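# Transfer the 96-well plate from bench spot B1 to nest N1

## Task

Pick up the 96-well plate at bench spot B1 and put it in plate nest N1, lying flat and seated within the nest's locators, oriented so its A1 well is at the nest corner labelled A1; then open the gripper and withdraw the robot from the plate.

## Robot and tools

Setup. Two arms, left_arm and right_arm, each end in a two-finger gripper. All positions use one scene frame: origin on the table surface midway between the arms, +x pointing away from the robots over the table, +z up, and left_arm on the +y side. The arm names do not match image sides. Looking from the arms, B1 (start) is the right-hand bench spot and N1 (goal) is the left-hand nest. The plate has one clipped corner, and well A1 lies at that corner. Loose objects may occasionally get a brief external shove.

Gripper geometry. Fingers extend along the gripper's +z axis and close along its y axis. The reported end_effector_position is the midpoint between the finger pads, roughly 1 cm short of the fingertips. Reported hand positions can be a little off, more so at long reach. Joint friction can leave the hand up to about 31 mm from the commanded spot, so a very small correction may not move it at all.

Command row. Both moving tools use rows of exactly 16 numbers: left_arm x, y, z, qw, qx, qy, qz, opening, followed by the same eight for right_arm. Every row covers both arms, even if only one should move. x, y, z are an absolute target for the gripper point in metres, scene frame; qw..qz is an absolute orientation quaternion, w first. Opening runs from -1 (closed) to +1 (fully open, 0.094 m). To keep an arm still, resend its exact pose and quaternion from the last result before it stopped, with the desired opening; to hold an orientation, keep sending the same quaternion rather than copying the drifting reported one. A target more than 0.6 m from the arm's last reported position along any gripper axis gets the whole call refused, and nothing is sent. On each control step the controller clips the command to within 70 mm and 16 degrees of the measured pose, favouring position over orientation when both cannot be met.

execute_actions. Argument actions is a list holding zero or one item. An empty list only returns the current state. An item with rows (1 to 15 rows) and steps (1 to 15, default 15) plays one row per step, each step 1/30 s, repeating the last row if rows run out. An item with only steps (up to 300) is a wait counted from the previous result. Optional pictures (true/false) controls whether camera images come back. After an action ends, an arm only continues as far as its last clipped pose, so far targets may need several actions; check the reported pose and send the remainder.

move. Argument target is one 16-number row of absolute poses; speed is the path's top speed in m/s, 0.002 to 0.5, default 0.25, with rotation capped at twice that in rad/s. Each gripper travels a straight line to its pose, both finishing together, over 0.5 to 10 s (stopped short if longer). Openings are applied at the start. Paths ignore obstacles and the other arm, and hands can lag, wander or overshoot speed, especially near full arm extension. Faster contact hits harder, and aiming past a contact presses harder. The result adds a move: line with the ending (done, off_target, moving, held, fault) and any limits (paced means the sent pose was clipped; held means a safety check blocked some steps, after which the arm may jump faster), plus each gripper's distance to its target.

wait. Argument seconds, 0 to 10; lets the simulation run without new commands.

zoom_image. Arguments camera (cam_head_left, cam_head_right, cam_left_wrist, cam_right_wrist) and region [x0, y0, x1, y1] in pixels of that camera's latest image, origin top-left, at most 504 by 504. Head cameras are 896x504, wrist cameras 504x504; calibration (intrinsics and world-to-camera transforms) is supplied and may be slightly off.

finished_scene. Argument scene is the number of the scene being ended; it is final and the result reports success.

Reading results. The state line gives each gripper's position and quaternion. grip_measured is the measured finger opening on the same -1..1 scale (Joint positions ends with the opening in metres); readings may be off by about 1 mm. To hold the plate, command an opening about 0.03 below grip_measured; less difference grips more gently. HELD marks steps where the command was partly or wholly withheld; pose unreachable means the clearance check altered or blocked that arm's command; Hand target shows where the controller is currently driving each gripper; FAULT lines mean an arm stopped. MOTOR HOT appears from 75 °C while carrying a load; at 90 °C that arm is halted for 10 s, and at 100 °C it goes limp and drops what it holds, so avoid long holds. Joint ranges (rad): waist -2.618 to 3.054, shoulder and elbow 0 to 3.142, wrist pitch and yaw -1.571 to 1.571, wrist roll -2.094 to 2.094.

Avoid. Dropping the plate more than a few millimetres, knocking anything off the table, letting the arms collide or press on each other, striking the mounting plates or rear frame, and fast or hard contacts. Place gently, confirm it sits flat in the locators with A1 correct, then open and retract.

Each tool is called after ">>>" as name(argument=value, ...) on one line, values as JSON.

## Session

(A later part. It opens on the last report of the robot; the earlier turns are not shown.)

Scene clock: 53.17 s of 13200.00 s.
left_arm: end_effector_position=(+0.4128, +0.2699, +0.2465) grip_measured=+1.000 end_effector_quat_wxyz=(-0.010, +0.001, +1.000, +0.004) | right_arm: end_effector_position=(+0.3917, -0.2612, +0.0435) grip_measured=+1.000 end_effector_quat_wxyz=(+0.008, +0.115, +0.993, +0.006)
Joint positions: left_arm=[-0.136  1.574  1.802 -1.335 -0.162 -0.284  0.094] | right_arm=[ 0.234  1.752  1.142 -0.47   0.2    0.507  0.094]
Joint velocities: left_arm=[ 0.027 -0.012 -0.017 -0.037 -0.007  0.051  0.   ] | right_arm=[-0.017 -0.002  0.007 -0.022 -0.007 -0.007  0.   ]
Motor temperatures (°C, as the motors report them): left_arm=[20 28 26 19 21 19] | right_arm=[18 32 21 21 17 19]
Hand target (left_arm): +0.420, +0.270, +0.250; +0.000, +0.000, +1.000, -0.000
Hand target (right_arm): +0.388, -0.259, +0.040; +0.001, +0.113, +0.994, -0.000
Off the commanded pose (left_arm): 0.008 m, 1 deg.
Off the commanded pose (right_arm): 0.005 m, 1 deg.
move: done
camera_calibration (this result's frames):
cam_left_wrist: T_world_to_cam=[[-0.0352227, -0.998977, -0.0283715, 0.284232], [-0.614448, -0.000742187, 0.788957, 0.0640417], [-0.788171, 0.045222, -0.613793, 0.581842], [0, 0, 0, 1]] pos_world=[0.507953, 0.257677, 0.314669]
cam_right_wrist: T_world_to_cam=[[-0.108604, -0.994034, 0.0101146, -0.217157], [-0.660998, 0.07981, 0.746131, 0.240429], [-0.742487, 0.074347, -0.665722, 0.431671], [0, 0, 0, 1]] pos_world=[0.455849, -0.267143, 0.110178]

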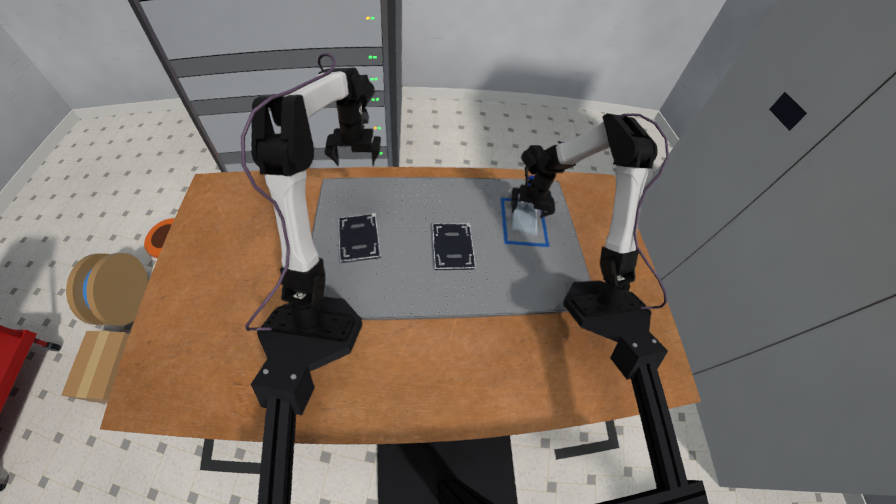

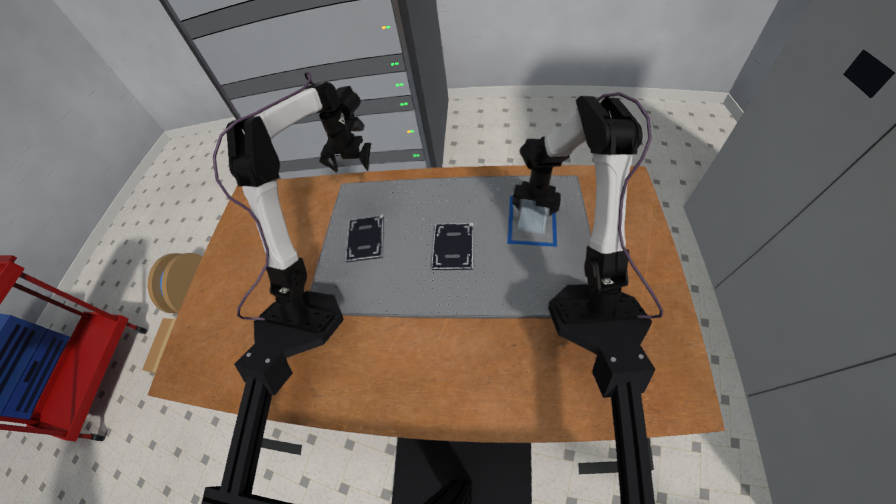

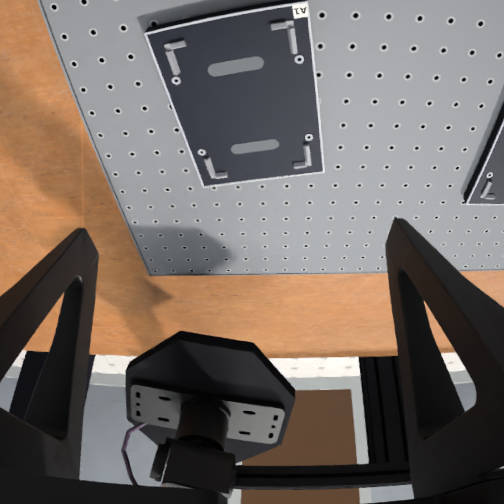

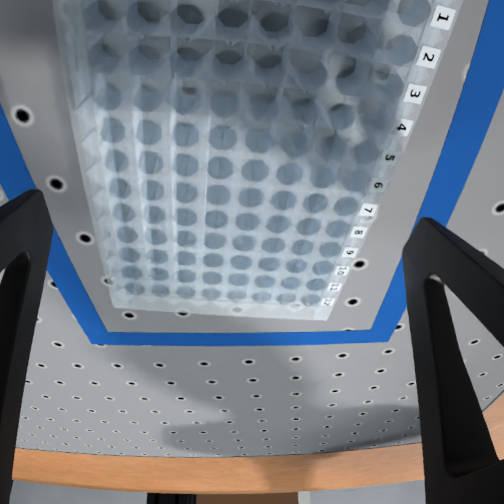

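Roughly centred. Descend.

>>> move(target=[0.42,0.27,0.25,0,0,1,0,1,0.386,-0.261,0.012,0,0.113,0.9936,0,1], speed=0.02)

>>> zoom_image(camera="cam_head_right", region=[490, 160, 590, 260])

Scene clock: 56.57 s of 13200.00 s.
left_arm: end_effector_position=(+0.4128, +0.2699, +0.2465) grip_measured=+1.000 end_effector_quat_wxyz=(-0.010, +0.001, +1.000, +0.004) | right_arm: end_effector_position=(+0.3929, -0.2568, +0.0243) grip_measured=+1.000 end_effector_quat_wxyz=(+0.012, +0.115, +0.993, +0.007)
Joint positions: left_arm=[-0.136  1.574  1.802 -1.335 -0.162 -0.284  0.094] | right_arm=[ 0.234  1.812  1.142 -0.404  0.2    0.506  0.094]
Joint velocities: left_arm=[ 0.002 -0.007 -0.012  0.037 -0.037  0.007  0.   ] | right_arm=[-0.002 -0.007 -0.007  0.066 -0.051  0.007  0.   ]
Motor temperatures (°C, as the motors report them): left_arm=[20 28 27 19 21 19] | right_arm=[18 32 21 21 17 19]
Hand target (left_arm): +0.420, +0.270, +0.250; +0.000, +0.000, +1.000, -0.000
Hand target (right_arm): +0.385, -0.261, +0.013; -0.000, +0.113, +0.994, -0.000
Off the commanded pose (left_arm): 0.008 m, 1 deg.
Off the commanded pose (right_arm): 0.015 m, 2 deg.
move: off_target (right_arm)
camera_calibration (this result's frames):
cam_left_wrist: T_world_to_cam=[[-0.0352227, -0.998977, -0.0283715, 0.284232], [-0.614448, -0.000742187, 0.788957, 0.0640417], [-0.788171, 0.045222, -0.613793, 0.581842], [0, 0, 0, 1]] pos_world=[0.507953, 0.257677, 0.314669]
cam_right_wrist: T_world_to_cam=[[-0.109315, -0.993973, 0.00827605, -0.212152], [-0.665912, 0.0794121, 0.741791, 0.257104], [-0.737978, 0.075578, -0.67058, 0.418197], [0, 0, 0, 1]] pos_world=[0.456638, -0.262897, 0.0914724]

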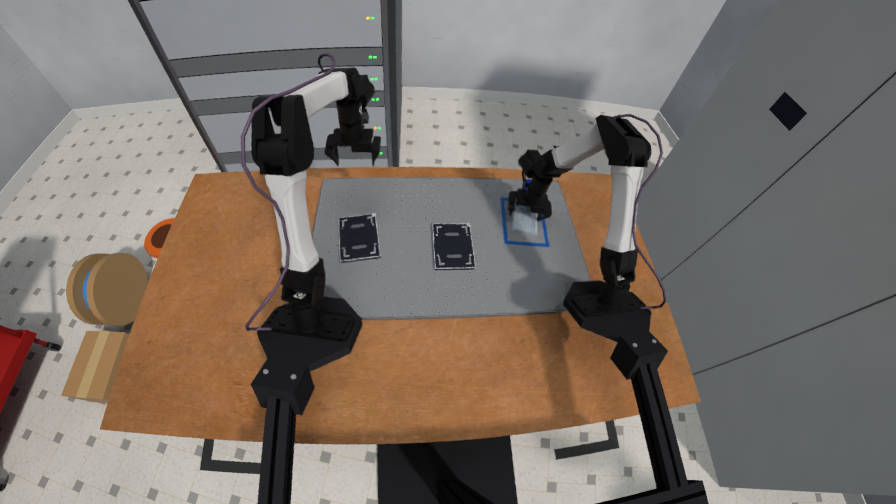

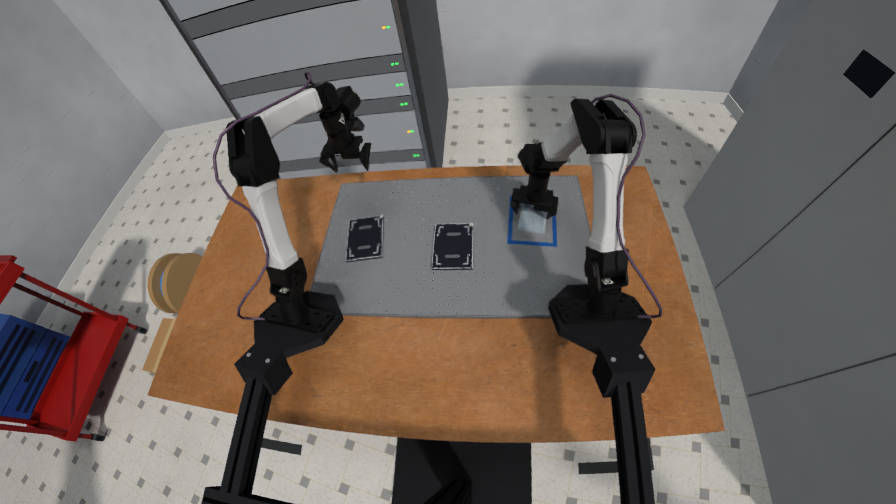

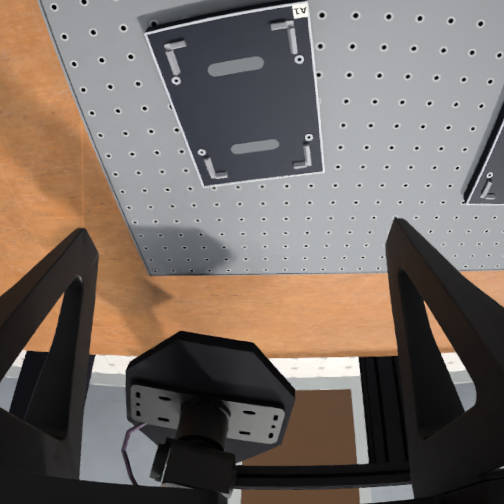

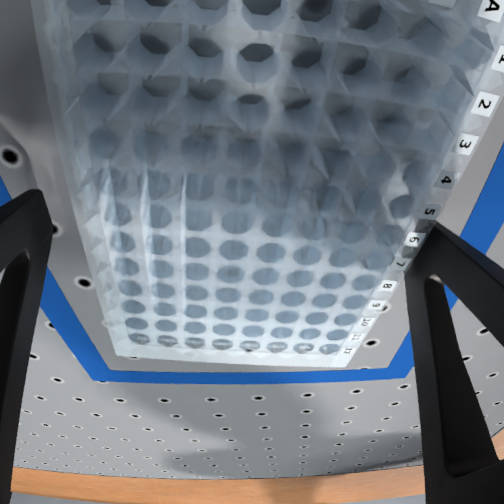

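Region (490, 160, 590, 260) of cam_head_right's 896x504 image, scaled by 5.040, with more detail than that image has.

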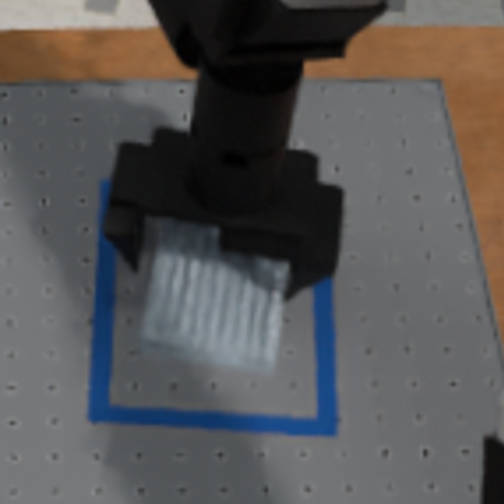

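>>> move(target=[0.42,0.27,0.25,0,0,1,0,1,0.390,-0.262,0.016,0,0.113,0.9936,0,0.7], speed=0.02)

Scene clock: 60.27 s of 13200.00 s.
left_arm: end_effector_position=(+0.4128, +0.2699, +0.2465) grip_measured=+1.000 end_effector_quat_wxyz=(-0.010, +0.001, +1.000, +0.004) | right_arm: end_effector_position=(+0.3930, -0.2567, +0.0243) grip_measured=+0.724 end_effector_quat_wxyz=(+0.012, +0.114, +0.993, +0.008)
Joint positions: left_arm=[-0.136  1.574  1.802 -1.335 -0.162 -0.284  0.094] | right_arm=[ 0.234  1.812  1.142 -0.403  0.2    0.505  0.081]
Joint velocities: left_arm=[ 0.002 -0.012  0.007 -0.037 -0.037  0.037  0.   ] | right_arm=[-0.002 -0.017  0.012 -0.037  0.051 -0.037 -0.   ]
Motor temperatures (°C, as the motors report them): left_arm=[20 28 27 19 21 19] | right_arm=[18 32 21 21 17 19]
Hand target (left_arm): +0.420, +0.270, +0.250; +0.000, +0.000, +1.000, -0.000
Hand target (right_arm): +0.390, -0.262, +0.016; +0.000, +0.113, +0.994, +0.000
Off the commanded pose (left_arm): 0.008 m, 1 deg.
Off the commanded pose (right_arm): 0.010 m, 2 deg.
move: done
camera_calibration (this result's frames):
cam_left_wrist: T_world_to_cam=[[-0.0352227, -0.998977, -0.0283715, 0.284232], [-0.614448, -0.000742187, 0.788957, 0.0640417], [-0.788171, 0.045222, -0.613793, 0.581842], [0, 0, 0, 1]] pos_world=[0.507953, 0.257677, 0.314669]
cam_right_wrist: T_world_to_cam=[[-0.107868, -0.994134, 0.00781659, -0.212656], [-0.66623, 0.0781202, 0.741643, 0.256939], [-0.737904, 0.0747919, -0.670749, 0.418018], [0, 0, 0, 1]] pos_world=[0.456699, -0.262745, 0.0914901]

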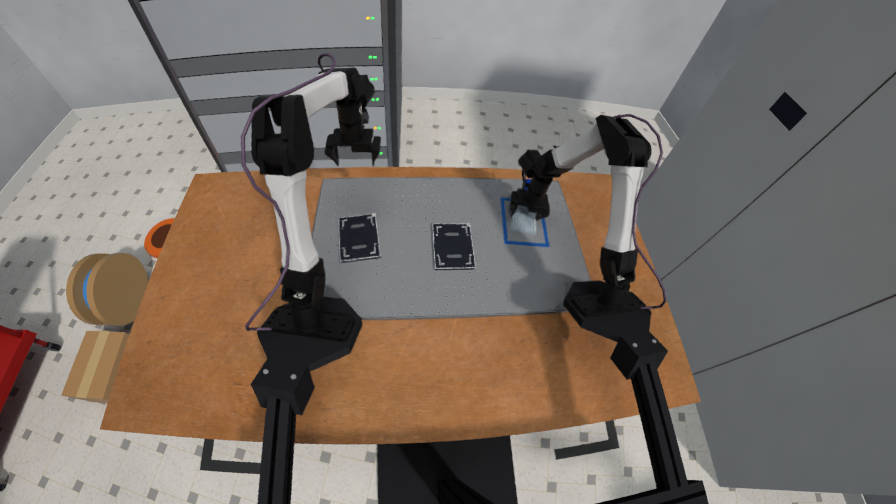

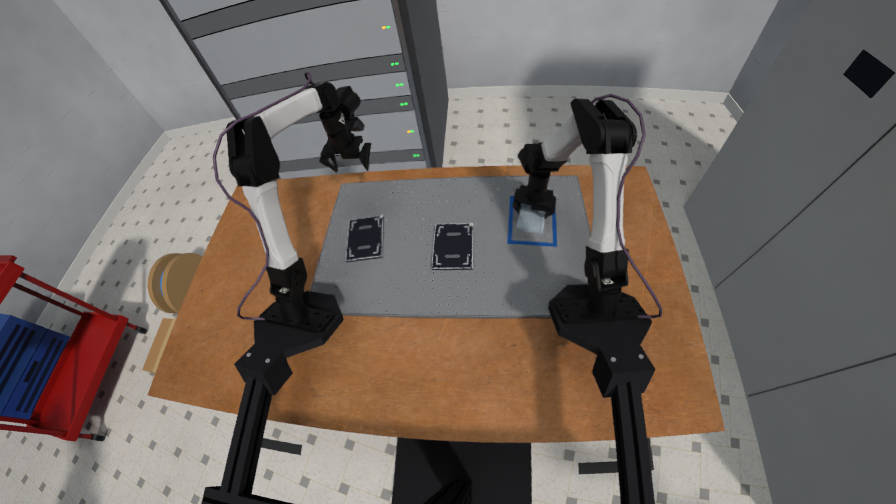

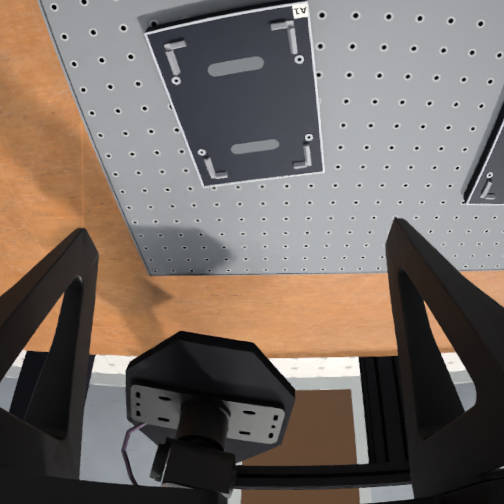

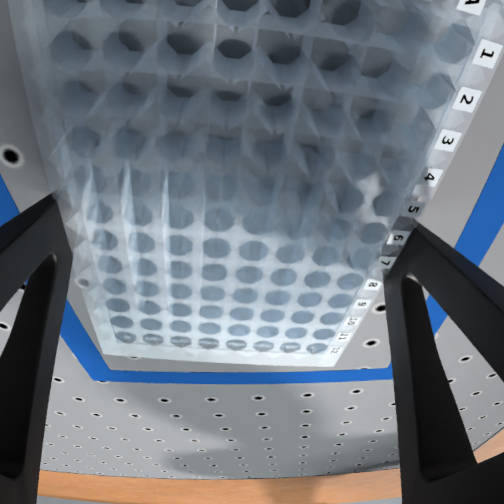

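>>> move(target=[0.25,0.55,0.30,0,0,1,0,1,0.390,-0.262,0.14,0,0.113,0.9936,0,0.69], speed=0.15)

>>> move(target=[0.25,0.55,0.30,0,0,1,0,1,0.33,0.277,0.11,0,-0.065,0.998,0,0.69], speed=0.15)

Scene clock: 70.87 s of 13200.00 s.
left_arm: end_effector_position=(+0.2535, +0.5529, +0.2986) grip_measured=+1.000 end_effector_quat_wxyz=(+0.009, -0.003, +1.000, +0.002) | right_arm: end_effector_position=(+0.3863, -0.2634, +0.1286) grip_measured=+0.724 end_effector_quat_wxyz=(-0.011, +0.111, +0.994, -0.003)
Joint positions: left_arm=[ 1.309  1.353  1.484 -1.446  0.466  1.055  0.094] | right_arm=[ 0.291  1.568  1.255 -0.822  0.227  0.562  0.081]
Joint velocities: left_arm=[-0.002 -0.007 -0.012  0.007 -0.081  0.022  0.   ] | right_arm=[-0.002 -0.017  0.022  0.051  0.066 -0.007  0.001]
Motor temperatures (°C, as the motors report them): left_arm=[20 29 28 19 21 19] | right_arm=[18 34 21 21 17 19]
Hand target (left_arm): +0.254, +0.553, +0.301; +0.010, -0.004, +1.000, -0.003
Hand target (right_arm): +0.392, -0.261, +0.139; +0.001, +0.113, +0.994, -0.000
Off the commanded pose (left_arm): 0.005 m, 1 deg.
Off the commanded pose (right_arm): 0.012 m, 1 deg.
After step 90, 4.80 s passed at rest.
move: off_target (right_arm)
camera_calibration (this result's frames):
cam_left_wrist: T_world_to_cam=[[-0.0271215, -0.999316, -0.0251383, 0.55989], [-0.643707, -0.00178051, 0.76527, -0.0597561], [-0.764791, 0.036937, -0.643219, 0.4829], [0, 0, 0, 1]] pos_world=[0.346037, 0.541564, 0.370415]
cam_right_wrist: T_world_to_cam=[[-0.101378, -0.994416, 0.0293224, -0.226175], [-0.630101, 0.0869901, 0.771626, 0.160262], [-0.769867, 0.05975, -0.635401, 0.487381], [0, 0, 0, 1]] pos_world=[0.453271, -0.267974, 0.192652]

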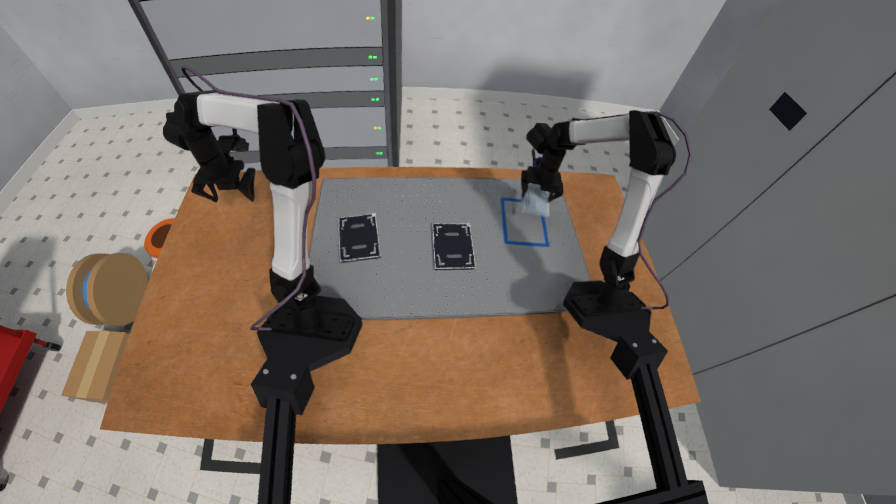

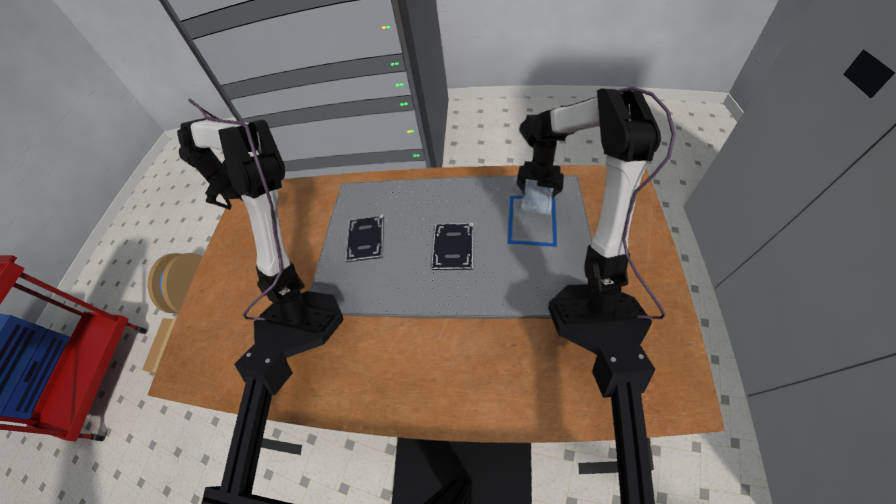

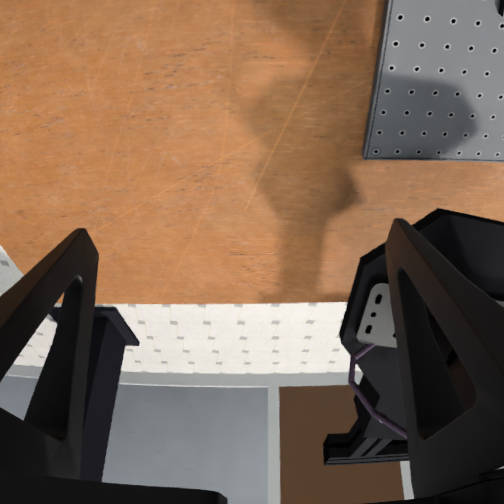

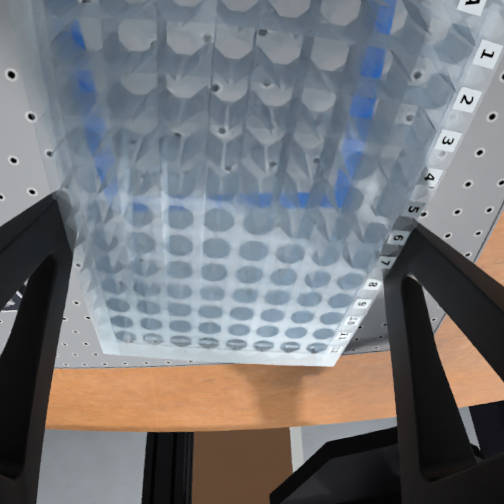

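Scene clock: 75.33 s of 13200.00 s.
left_arm: end_effector_position=(+0.2526, +0.5530, +0.2986) grip_measured=+1.000 end_effector_quat_wxyz=(+0.006, -0.001, +1.000, +0.003) | right_arm: end_effector_position=(+0.3365, +0.2712, +0.1111) grip_measured=+0.724 end_effector_quat_wxyz=(+0.195, -0.053, +0.935, +0.291)
Joint positions: left_arm=[ 1.309  1.353  1.484 -1.448  0.461  1.058  0.094] | right_arm=[ 1.096  2.923  2.829 -0.522  0.437  0.667  0.081]
Joint velocities: left_arm=[-0.007 -0.007 -0.012 -0.066 -0.007 -0.022  0.   ] | right_arm=[-0.007 -0.022  0.002 -0.095 -0.007 -0.022 -0.001]
Motor temperatures (°C, as the motors report them): left_arm=[20 28 28 19 21 19] | right_arm=[18 35 22 21 17 19]
Hand target (left_arm): +0.250, +0.550, +0.300; +0.000, +0.000, +1.000, +0.000
Hand target (right_arm): +0.331, +0.276, +0.105; +0.195, -0.058, +0.933, +0.295
Off the commanded pose (left_arm): 0.004 m, 1 deg.
Off the commanded pose (right_arm): 0.009 m, 41 deg; orientation clipped at the last step of the last action.
elbow stopped short (right arm): the move would have taken joint 3 (elbow) straighter than the controller allows; a more bent joint 3 avoids this.
move: off_target (right_arm); limits=paced
camera_calibration (this result's frames):
cam_left_wrist: T_world_to_cam=[[-0.0299587, -0.999206, -0.0262649, 0.56097], [-0.639871, -0.00101517, 0.768481, -0.0626851], [-0.767898, 0.0398289, -0.639333, 0.480214], [0, 0, 0, 1]] pos_world=[0.345451, 0.541334, 0.369923]
cam_right_wrist: T_world_to_cam=[[0.314649, -0.833684, -0.453837, 0.170999], [-0.837037, -0.469166, 0.281519, 0.370752], [-0.447622, 0.291298, -0.845446, 0.258051], [0, 0, 0, 1]] pos_world=[0.372038, 0.241334, 0.191401]

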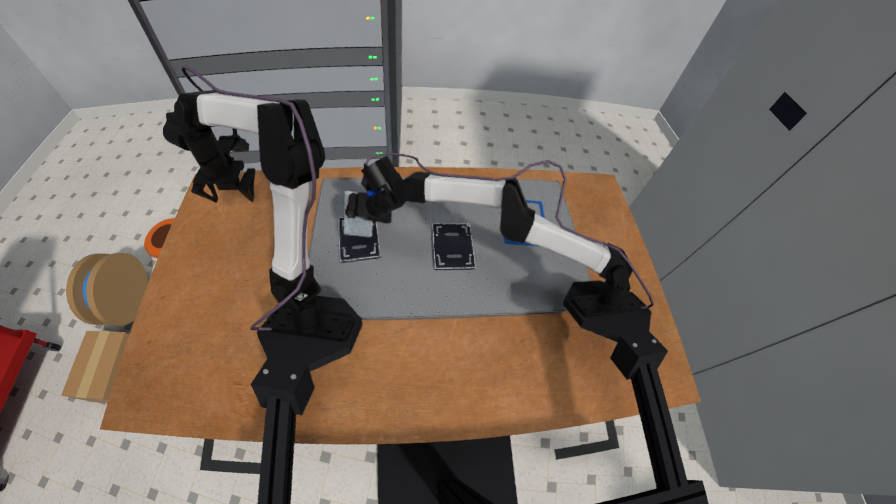

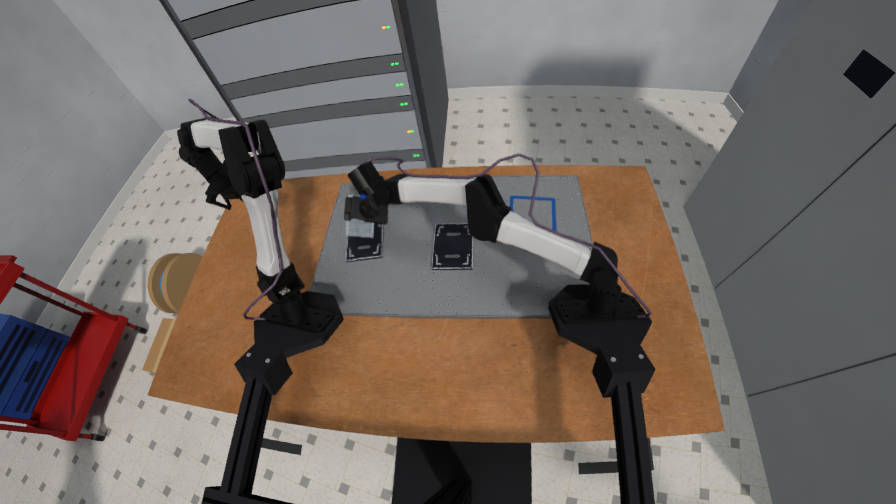

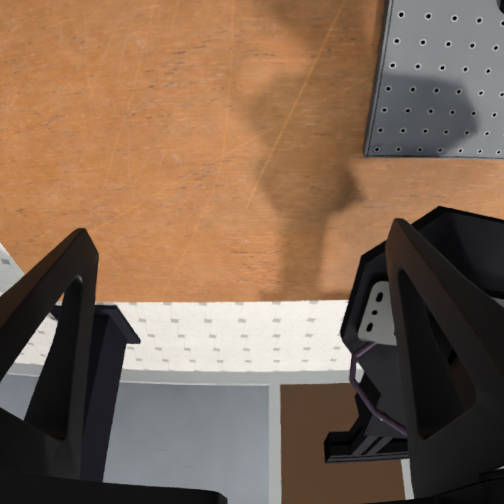

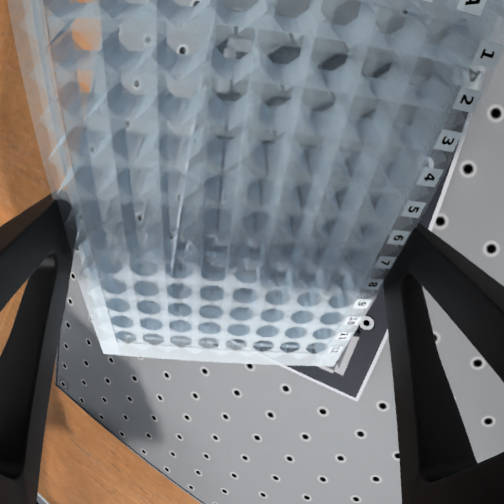

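>>> move(target=[0.25,0.55,0.30,0,0,1,0,1,0.33,0.11,0.10,0,-0.065,0.998,0,0.69], speed=0.12)

>>> move(target=[0.25,0.55,0.30,0,0,1,0,1,0.33,0.11,0.035,0,-0.065,0.998,0,0.69], speed=0.04)

Scene clock: 82.07 s of 13200.00 s.
left_arm: end_effector_position=(+0.2525, +0.5529, +0.2986) grip_measured=+1.000 end_effector_quat_wxyz=(+0.006, -0.001, +1.000, +0.002) | right_arm: end_effector_position=(+0.3160, +0.1142, +0.0924) grip_measured=+0.724 end_effector_quat_wxyz=(+0.018, -0.080, +0.996, +0.032)
Joint positions: left_arm=[ 1.309  1.353  1.484 -1.448  0.461  1.058  0.094] | right_arm=[ 1.02   2.788  2.829 -1.338  0.468  0.872  0.081]
Joint velocities: left_arm=[ 0.002  0.002 -0.012 -0.066 -0.022 -0.037  0.   ] | right_arm=[ 0.007 -0.007 -0.017  0.037  0.081  0.022  0.001]
Motor temperatures (°C, as the motors report them): left_arm=[20 27 27 19 21 19] | right_arm=[19 40 23 22 17 19]
Hand target (left_arm): +0.250, +0.550, +0.300; +0.000, -0.000, +1.000, +0.000
Hand target (right_arm): +0.330, +0.109, +0.103; +0.026, -0.065, +0.997, +0.036
Off the commanded pose (left_arm): 0.004 m, 1 deg.
Off the commanded pose (right_arm): 0.016 m, 5 deg.
elbow stopped short (right arm): the move would have taken joint 3 (elbow) straighter than the controller allows; a more bent joint 3 avoids this.
After step 90, 0.27 s passed at rest.
move: off_target (right_arm)
camera_calibration (this result's frames):
cam_left_wrist: T_world_to_cam=[[-0.0297963, -0.999219, -0.02596, 0.560768], [-0.639744, -0.00089118, 0.768588, -0.0628442], [-0.76801, 0.0395088, -0.639217, 0.480355], [0, 0, 0, 1]] pos_world=[0.345422, 0.541295, 0.36991]
cam_right_wrist: T_world_to_cam=[[0.27773, -0.960085, -0.0331961, 0.0253054], [-0.654557, -0.214415, 0.72497, 0.157483], [-0.703151, -0.179617, -0.68798, 0.398778], [0, 0, 0, 1]] pos_world=[0.376454, 0.129689, 0.161021]

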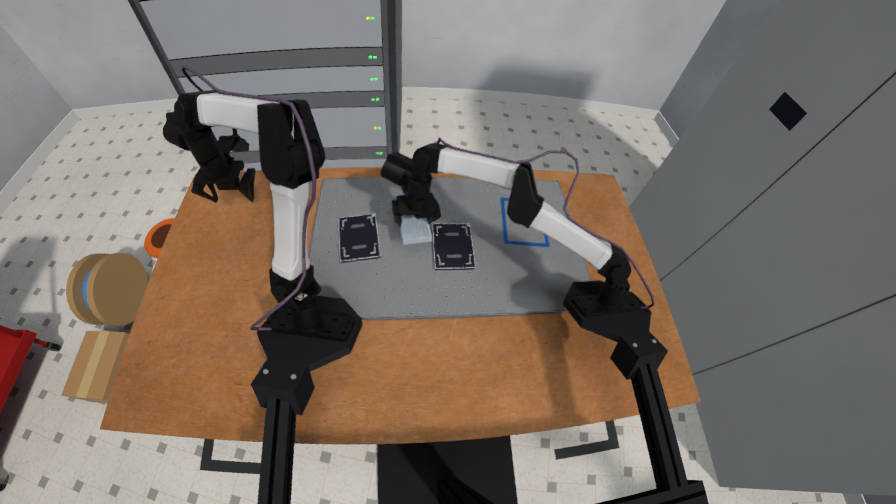

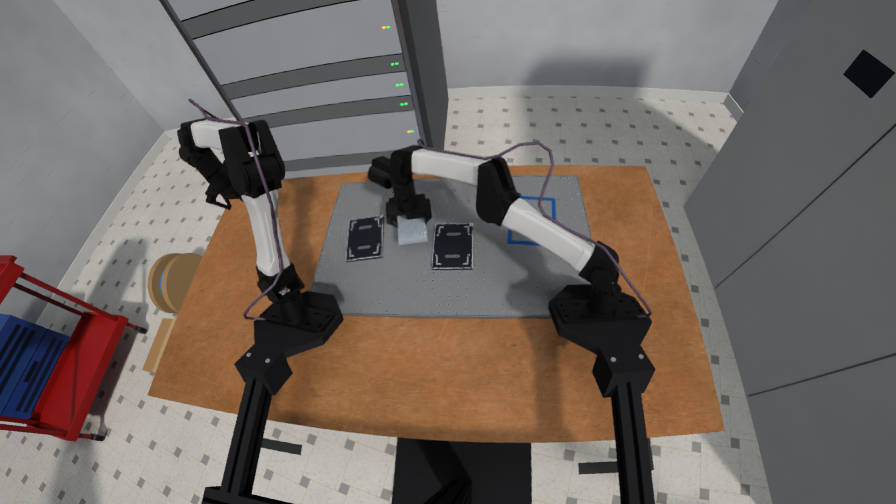

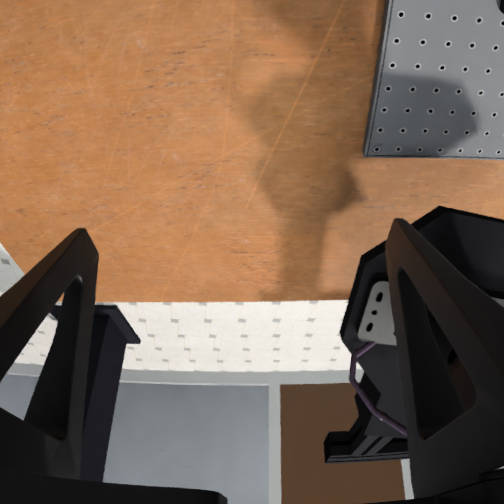

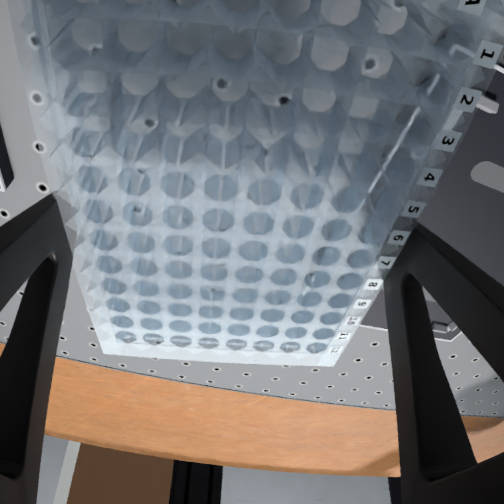

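Scene clock: 83.87 s of 13200.00 s.
left_arm: end_effector_position=(+0.2525, +0.5529, +0.2986) grip_measured=+1.000 end_effector_quat_wxyz=(+0.006, -0.001, +1.000, +0.002) | right_arm: end_effector_position=(+0.3276, +0.1082, +0.0456) grip_measured=+0.724 end_effector_quat_wxyz=(+0.019, -0.067, +0.997, +0.021)
Joint positions: left_arm=[ 1.309  1.353  1.484 -1.448  0.461  1.058  0.094] | right_arm=[ 0.963  2.86   2.829 -1.257  0.468  0.844  0.081]
Joint velocities: left_arm=[-0.007 -0.007 -0.017  0.051 -0.051  0.007  0.   ] | right_arm=[-0.007  0.007  0.012  0.037 -0.051  0.051  0.   ]
Motor temperatures (°C, as the motors report them): left_arm=[20 27 27 19 21 19] | right_arm=[20 40 23 22 17 19]
Hand target (left_arm): +0.250, +0.550, +0.300; +0.000, -0.000, +1.000, +0.000
Hand target (right_arm): +0.329, +0.108, +0.035; +0.016, -0.065, +0.997, +0.024
Off the commanded pose (left_arm): 0.004 m, 1 deg.
Off the commanded pose (right_arm): 0.011 m, 3 deg.
elbow stopped short (right arm): the move would have taken joint 3 (elbow) straighter than the controller allows; a more bent joint 3 avoids this.
move: off_target (right_arm)
camera_calibration (this result's frames):
cam_left_wrist: T_world_to_cam=[[-0.0297963, -0.999219, -0.02596, 0.560768], [-0.639744, -0.00089118, 0.768588, -0.0628442], [-0.76801, 0.0395088, -0.639217, 0.480355], [0, 0, 0, 1]] pos_world=[0.345422, 0.541295, 0.36991]
cam_right_wrist: T_world_to_cam=[[0.25297, -0.9674, -0.011943, 0.0226538], [-0.661945, -0.182071, 0.727103, 0.196534], [-0.705575, -0.17603, -0.686424, 0.373982], [0, 0, 0, 1]] pos_world=[0.388236, 0.12353, 0.11408]

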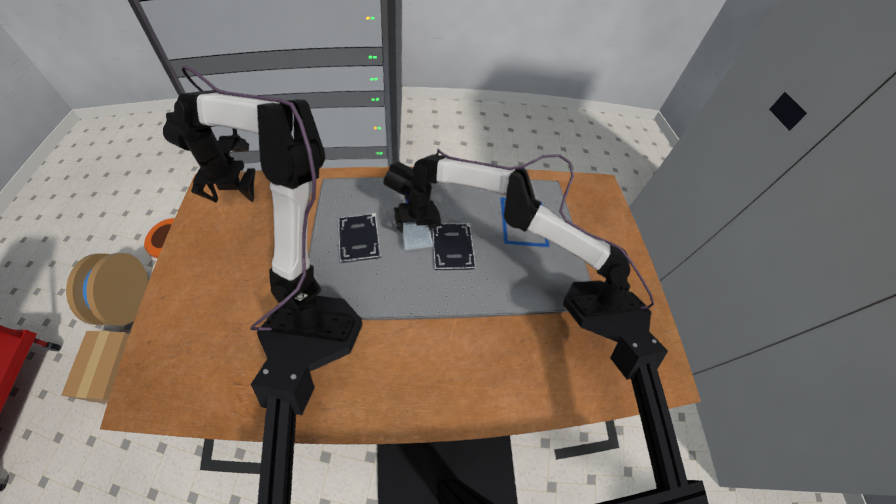

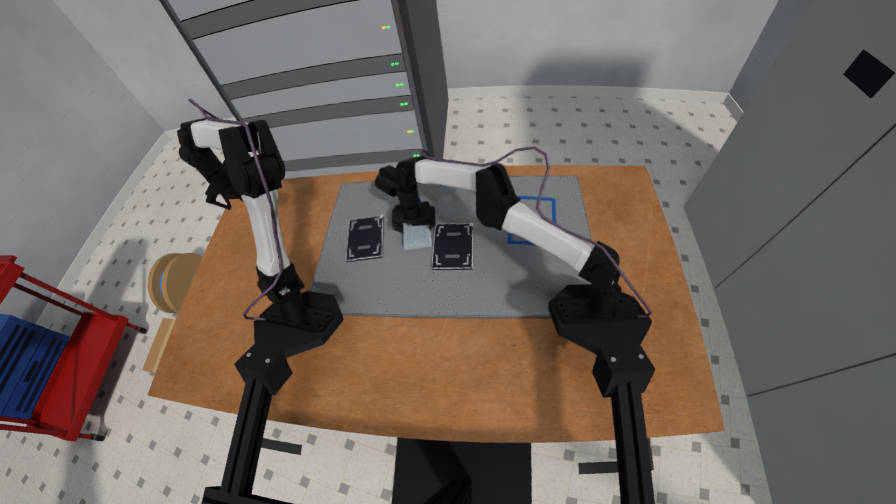

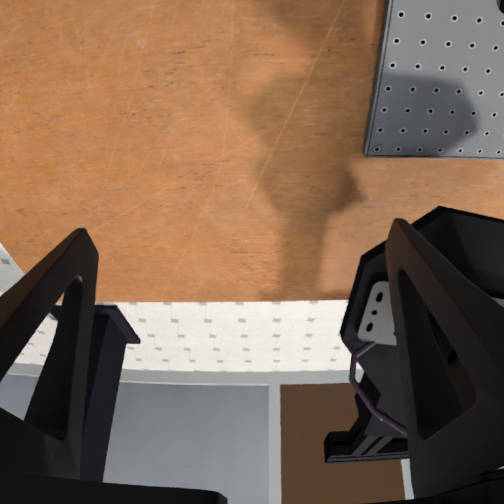

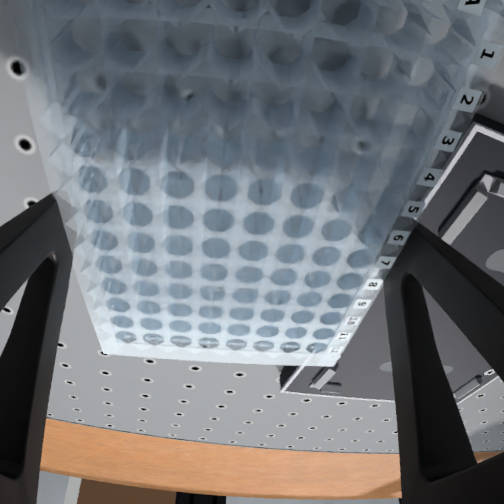

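>>> move(target=[0.25,0.55,0.30,0,0,1,0,1,0.32,0.13,0.04,0,-0.065,0.998,0,0.69], speed=0.03)

>>> move(target=[0.25,0.55,0.30,0,0,1,0,1,0.32,0.13,0.016,0,-0.065,0.998,0,0.69], speed=0.02)

>>> zoom_image(camera="cam_head_left", region=[330, 160, 490, 290])

Scene clock: 87.87 s of 13200.00 s.
left_arm: end_effector_position=(+0.2525, +0.5529, +0.2986) grip_measured=+1.000 end_effector_quat_wxyz=(+0.006, -0.001, +1.000, +0.002) | right_arm: end_effector_position=(+0.3282, +0.1231, +0.0502) grip_measured=+0.724 end_effector_quat_wxyz=(+0.033, -0.062, +0.997, +0.044)
Joint positions: left_arm=[ 1.309  1.353  1.484 -1.448  0.461  1.058  0.094] | right_arm=[ 0.977  2.86   2.829 -1.204  0.468  0.843  0.081]
Joint velocities: left_arm=[ 0.002 -0.002  0.002  0.007 -0.051 -0.007  0.   ] | right_arm=[ 0.002 -0.002 -0.007 -0.037 -0.007 -0.022  0.   ]
Motor temperatures (°C, as the motors report them): left_arm=[20 26 27 19 21 19] | right_arm=[20 42 23 22 17 19]
Hand target (left_arm): +0.250, +0.550, +0.300; +0.000, -0.000, +1.000, +0.000
Hand target (right_arm): +0.319, +0.129, +0.040; +0.031, -0.065, +0.996, +0.046
Off the commanded pose (left_arm): 0.004 m, 1 deg.
Off the commanded pose (right_arm): 0.015 m, 6 deg.
elbow stopped short (right arm): the move would have taken joint 3 (elbow) straighter than the controller allows; a more bent joint 3 avoids this.
move: off_target (right_arm)
camera_calibration (this result's frames):
cam_left_wrist: T_world_to_cam=[[-0.0297963, -0.999219, -0.02596, 0.560768], [-0.639744, -0.00089118, 0.768588, -0.0628442], [-0.76801, 0.0395088, -0.639217, 0.480355], [0, 0, 0, 1]] pos_world=[0.345422, 0.541295, 0.36991]
cam_right_wrist: T_world_to_cam=[[0.24392, -0.968434, -0.051366, 0.042052], [-0.681959, -0.208942, 0.70091, 0.207512], [-0.689518, -0.135936, -0.711397, 0.371283], [0, 0, 0, 1]] pos_world=[0.387264, 0.134553, 0.120842]

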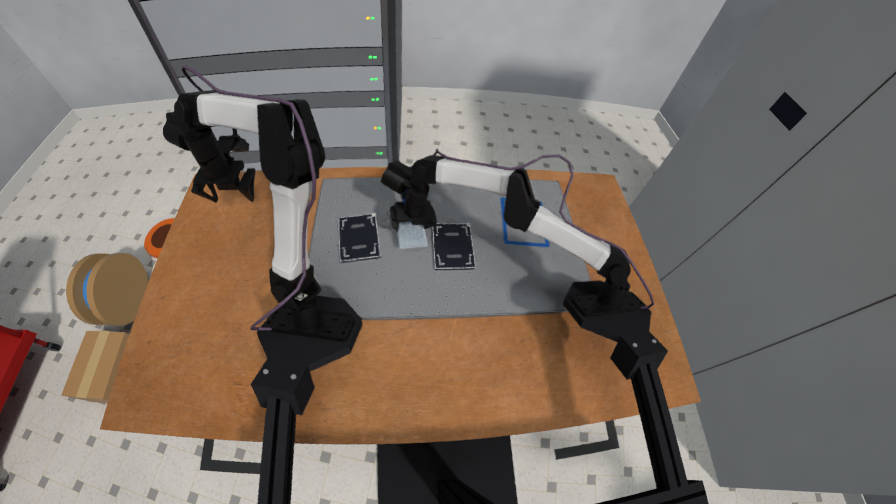

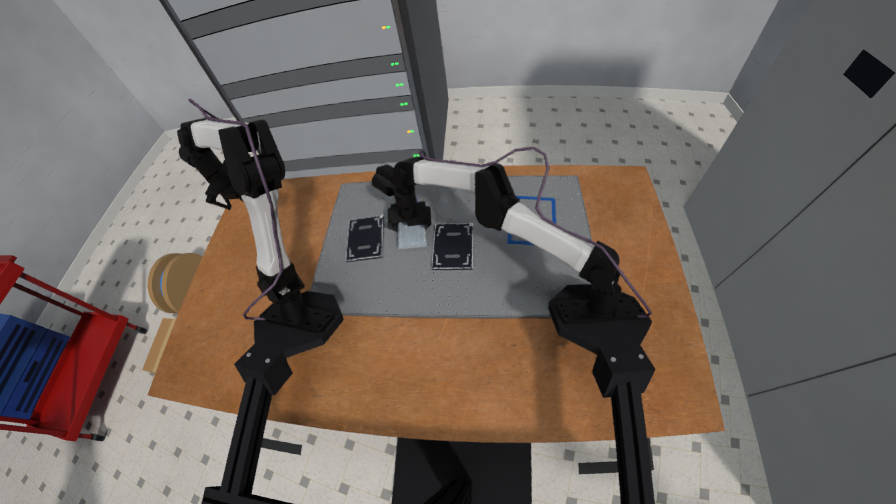

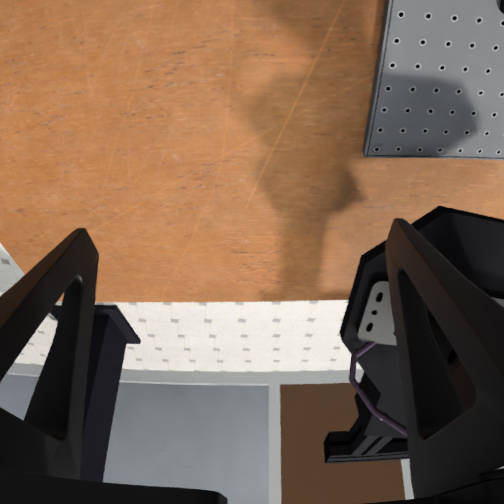

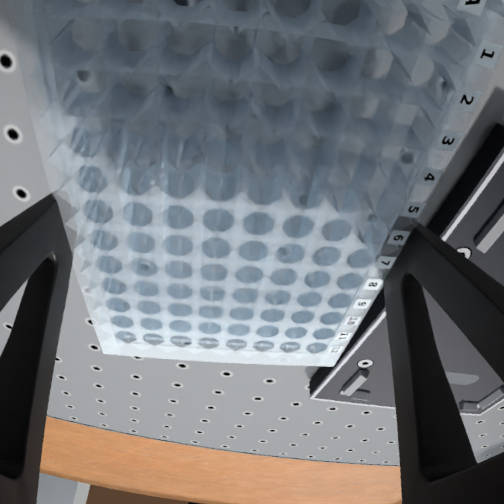

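Scene clock: 90.83 s of 13200.00 s.
left_arm: end_effector_position=(+0.2525, +0.5529, +0.2986) grip_measured=+1.000 end_effector_quat_wxyz=(+0.006, -0.001, +1.000, +0.002) | right_arm: end_effector_position=(+0.3186, +0.1278, +0.0290) grip_measured=+0.724 end_effector_quat_wxyz=(+0.032, -0.068, +0.996, +0.042)
Joint positions: left_arm=[ 1.309  1.353  1.484 -1.448  0.461  1.058  0.094] | right_arm=[ 0.977  2.906  2.829 -1.164  0.468  0.835  0.081]
Joint velocities: left_arm=[-0.002 -0.012  0.002 -0.037  0.022 -0.022  0.   ] | right_arm=[-0.002 -0.002 -0.027 -0.022 -0.066 -0.066  0.   ]
Motor temperatures (°C, as the motors report them): left_arm=[20 26 27 19 21 19] | right_arm=[20 42 24 22 17 19]
Hand target (left_arm): +0.250, +0.550, +0.300; +0.000, -0.000, +1.000, +0.000
Hand target (right_arm): +0.319, +0.128, +0.016; +0.030, -0.065, +0.996, +0.044
Off the commanded pose (left_arm): 0.004 m, 1 deg.
Off the commanded pose (right_arm): 0.013 m, 6 deg.
elbow stopped short (right arm): the move would have taken joint 3 (elbow) straighter than the controller allows; a more bent joint 3 avoids this.
move: off_target (right_arm)
camera_calibration (this result's frames):
cam_left_wrist: T_world_to_cam=[[-0.0297963, -0.999219, -0.02596, 0.560768], [-0.639744, -0.00089118, 0.768588, -0.0628442], [-0.76801, 0.0395088, -0.639217, 0.480355], [0, 0, 0, 1]] pos_world=[0.345422, 0.541295, 0.36991]
cam_right_wrist: T_world_to_cam=[[0.254755, -0.965858, -0.0471093, 0.043949], [-0.67826, -0.213197, 0.703215, 0.21607], [-0.689249, -0.147195, -0.709415, 0.351443], [0, 0, 0, 1]] pos_world=[0.377587, 0.140244, 0.0994462]

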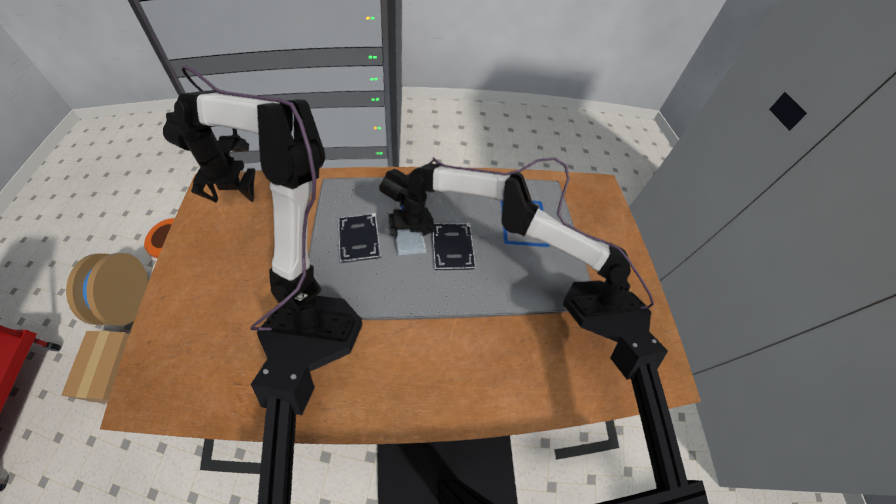

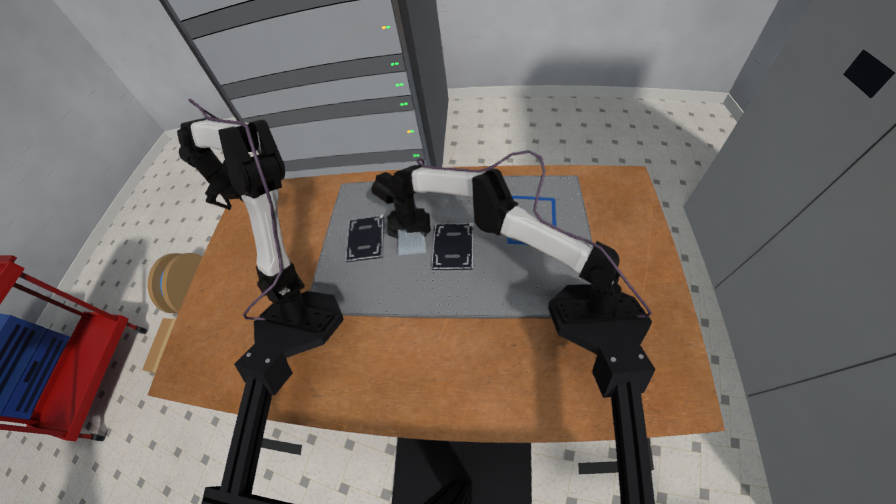

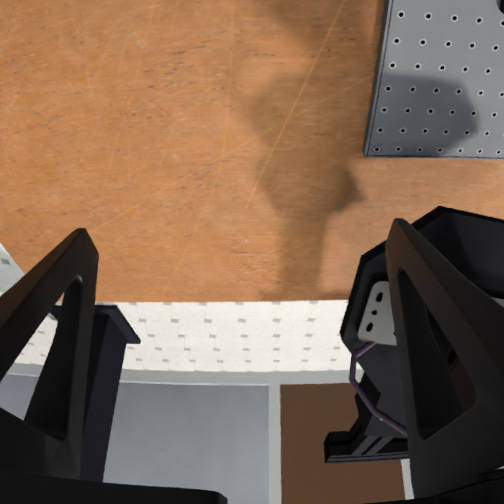

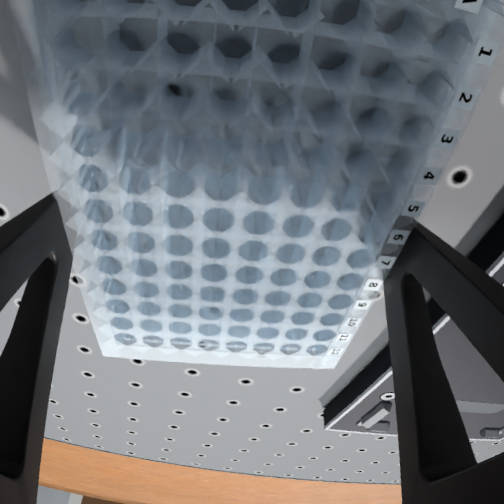

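Region (330, 160, 490, 290) of cam_head_left's 896x504 image, scaled by 3.150, with more detail than that image has; it fills the top 410 rows of this view, and the rest is white.

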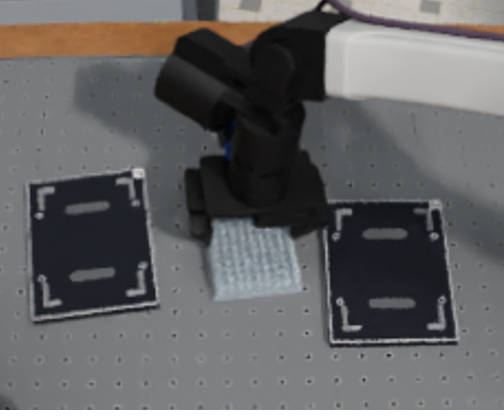

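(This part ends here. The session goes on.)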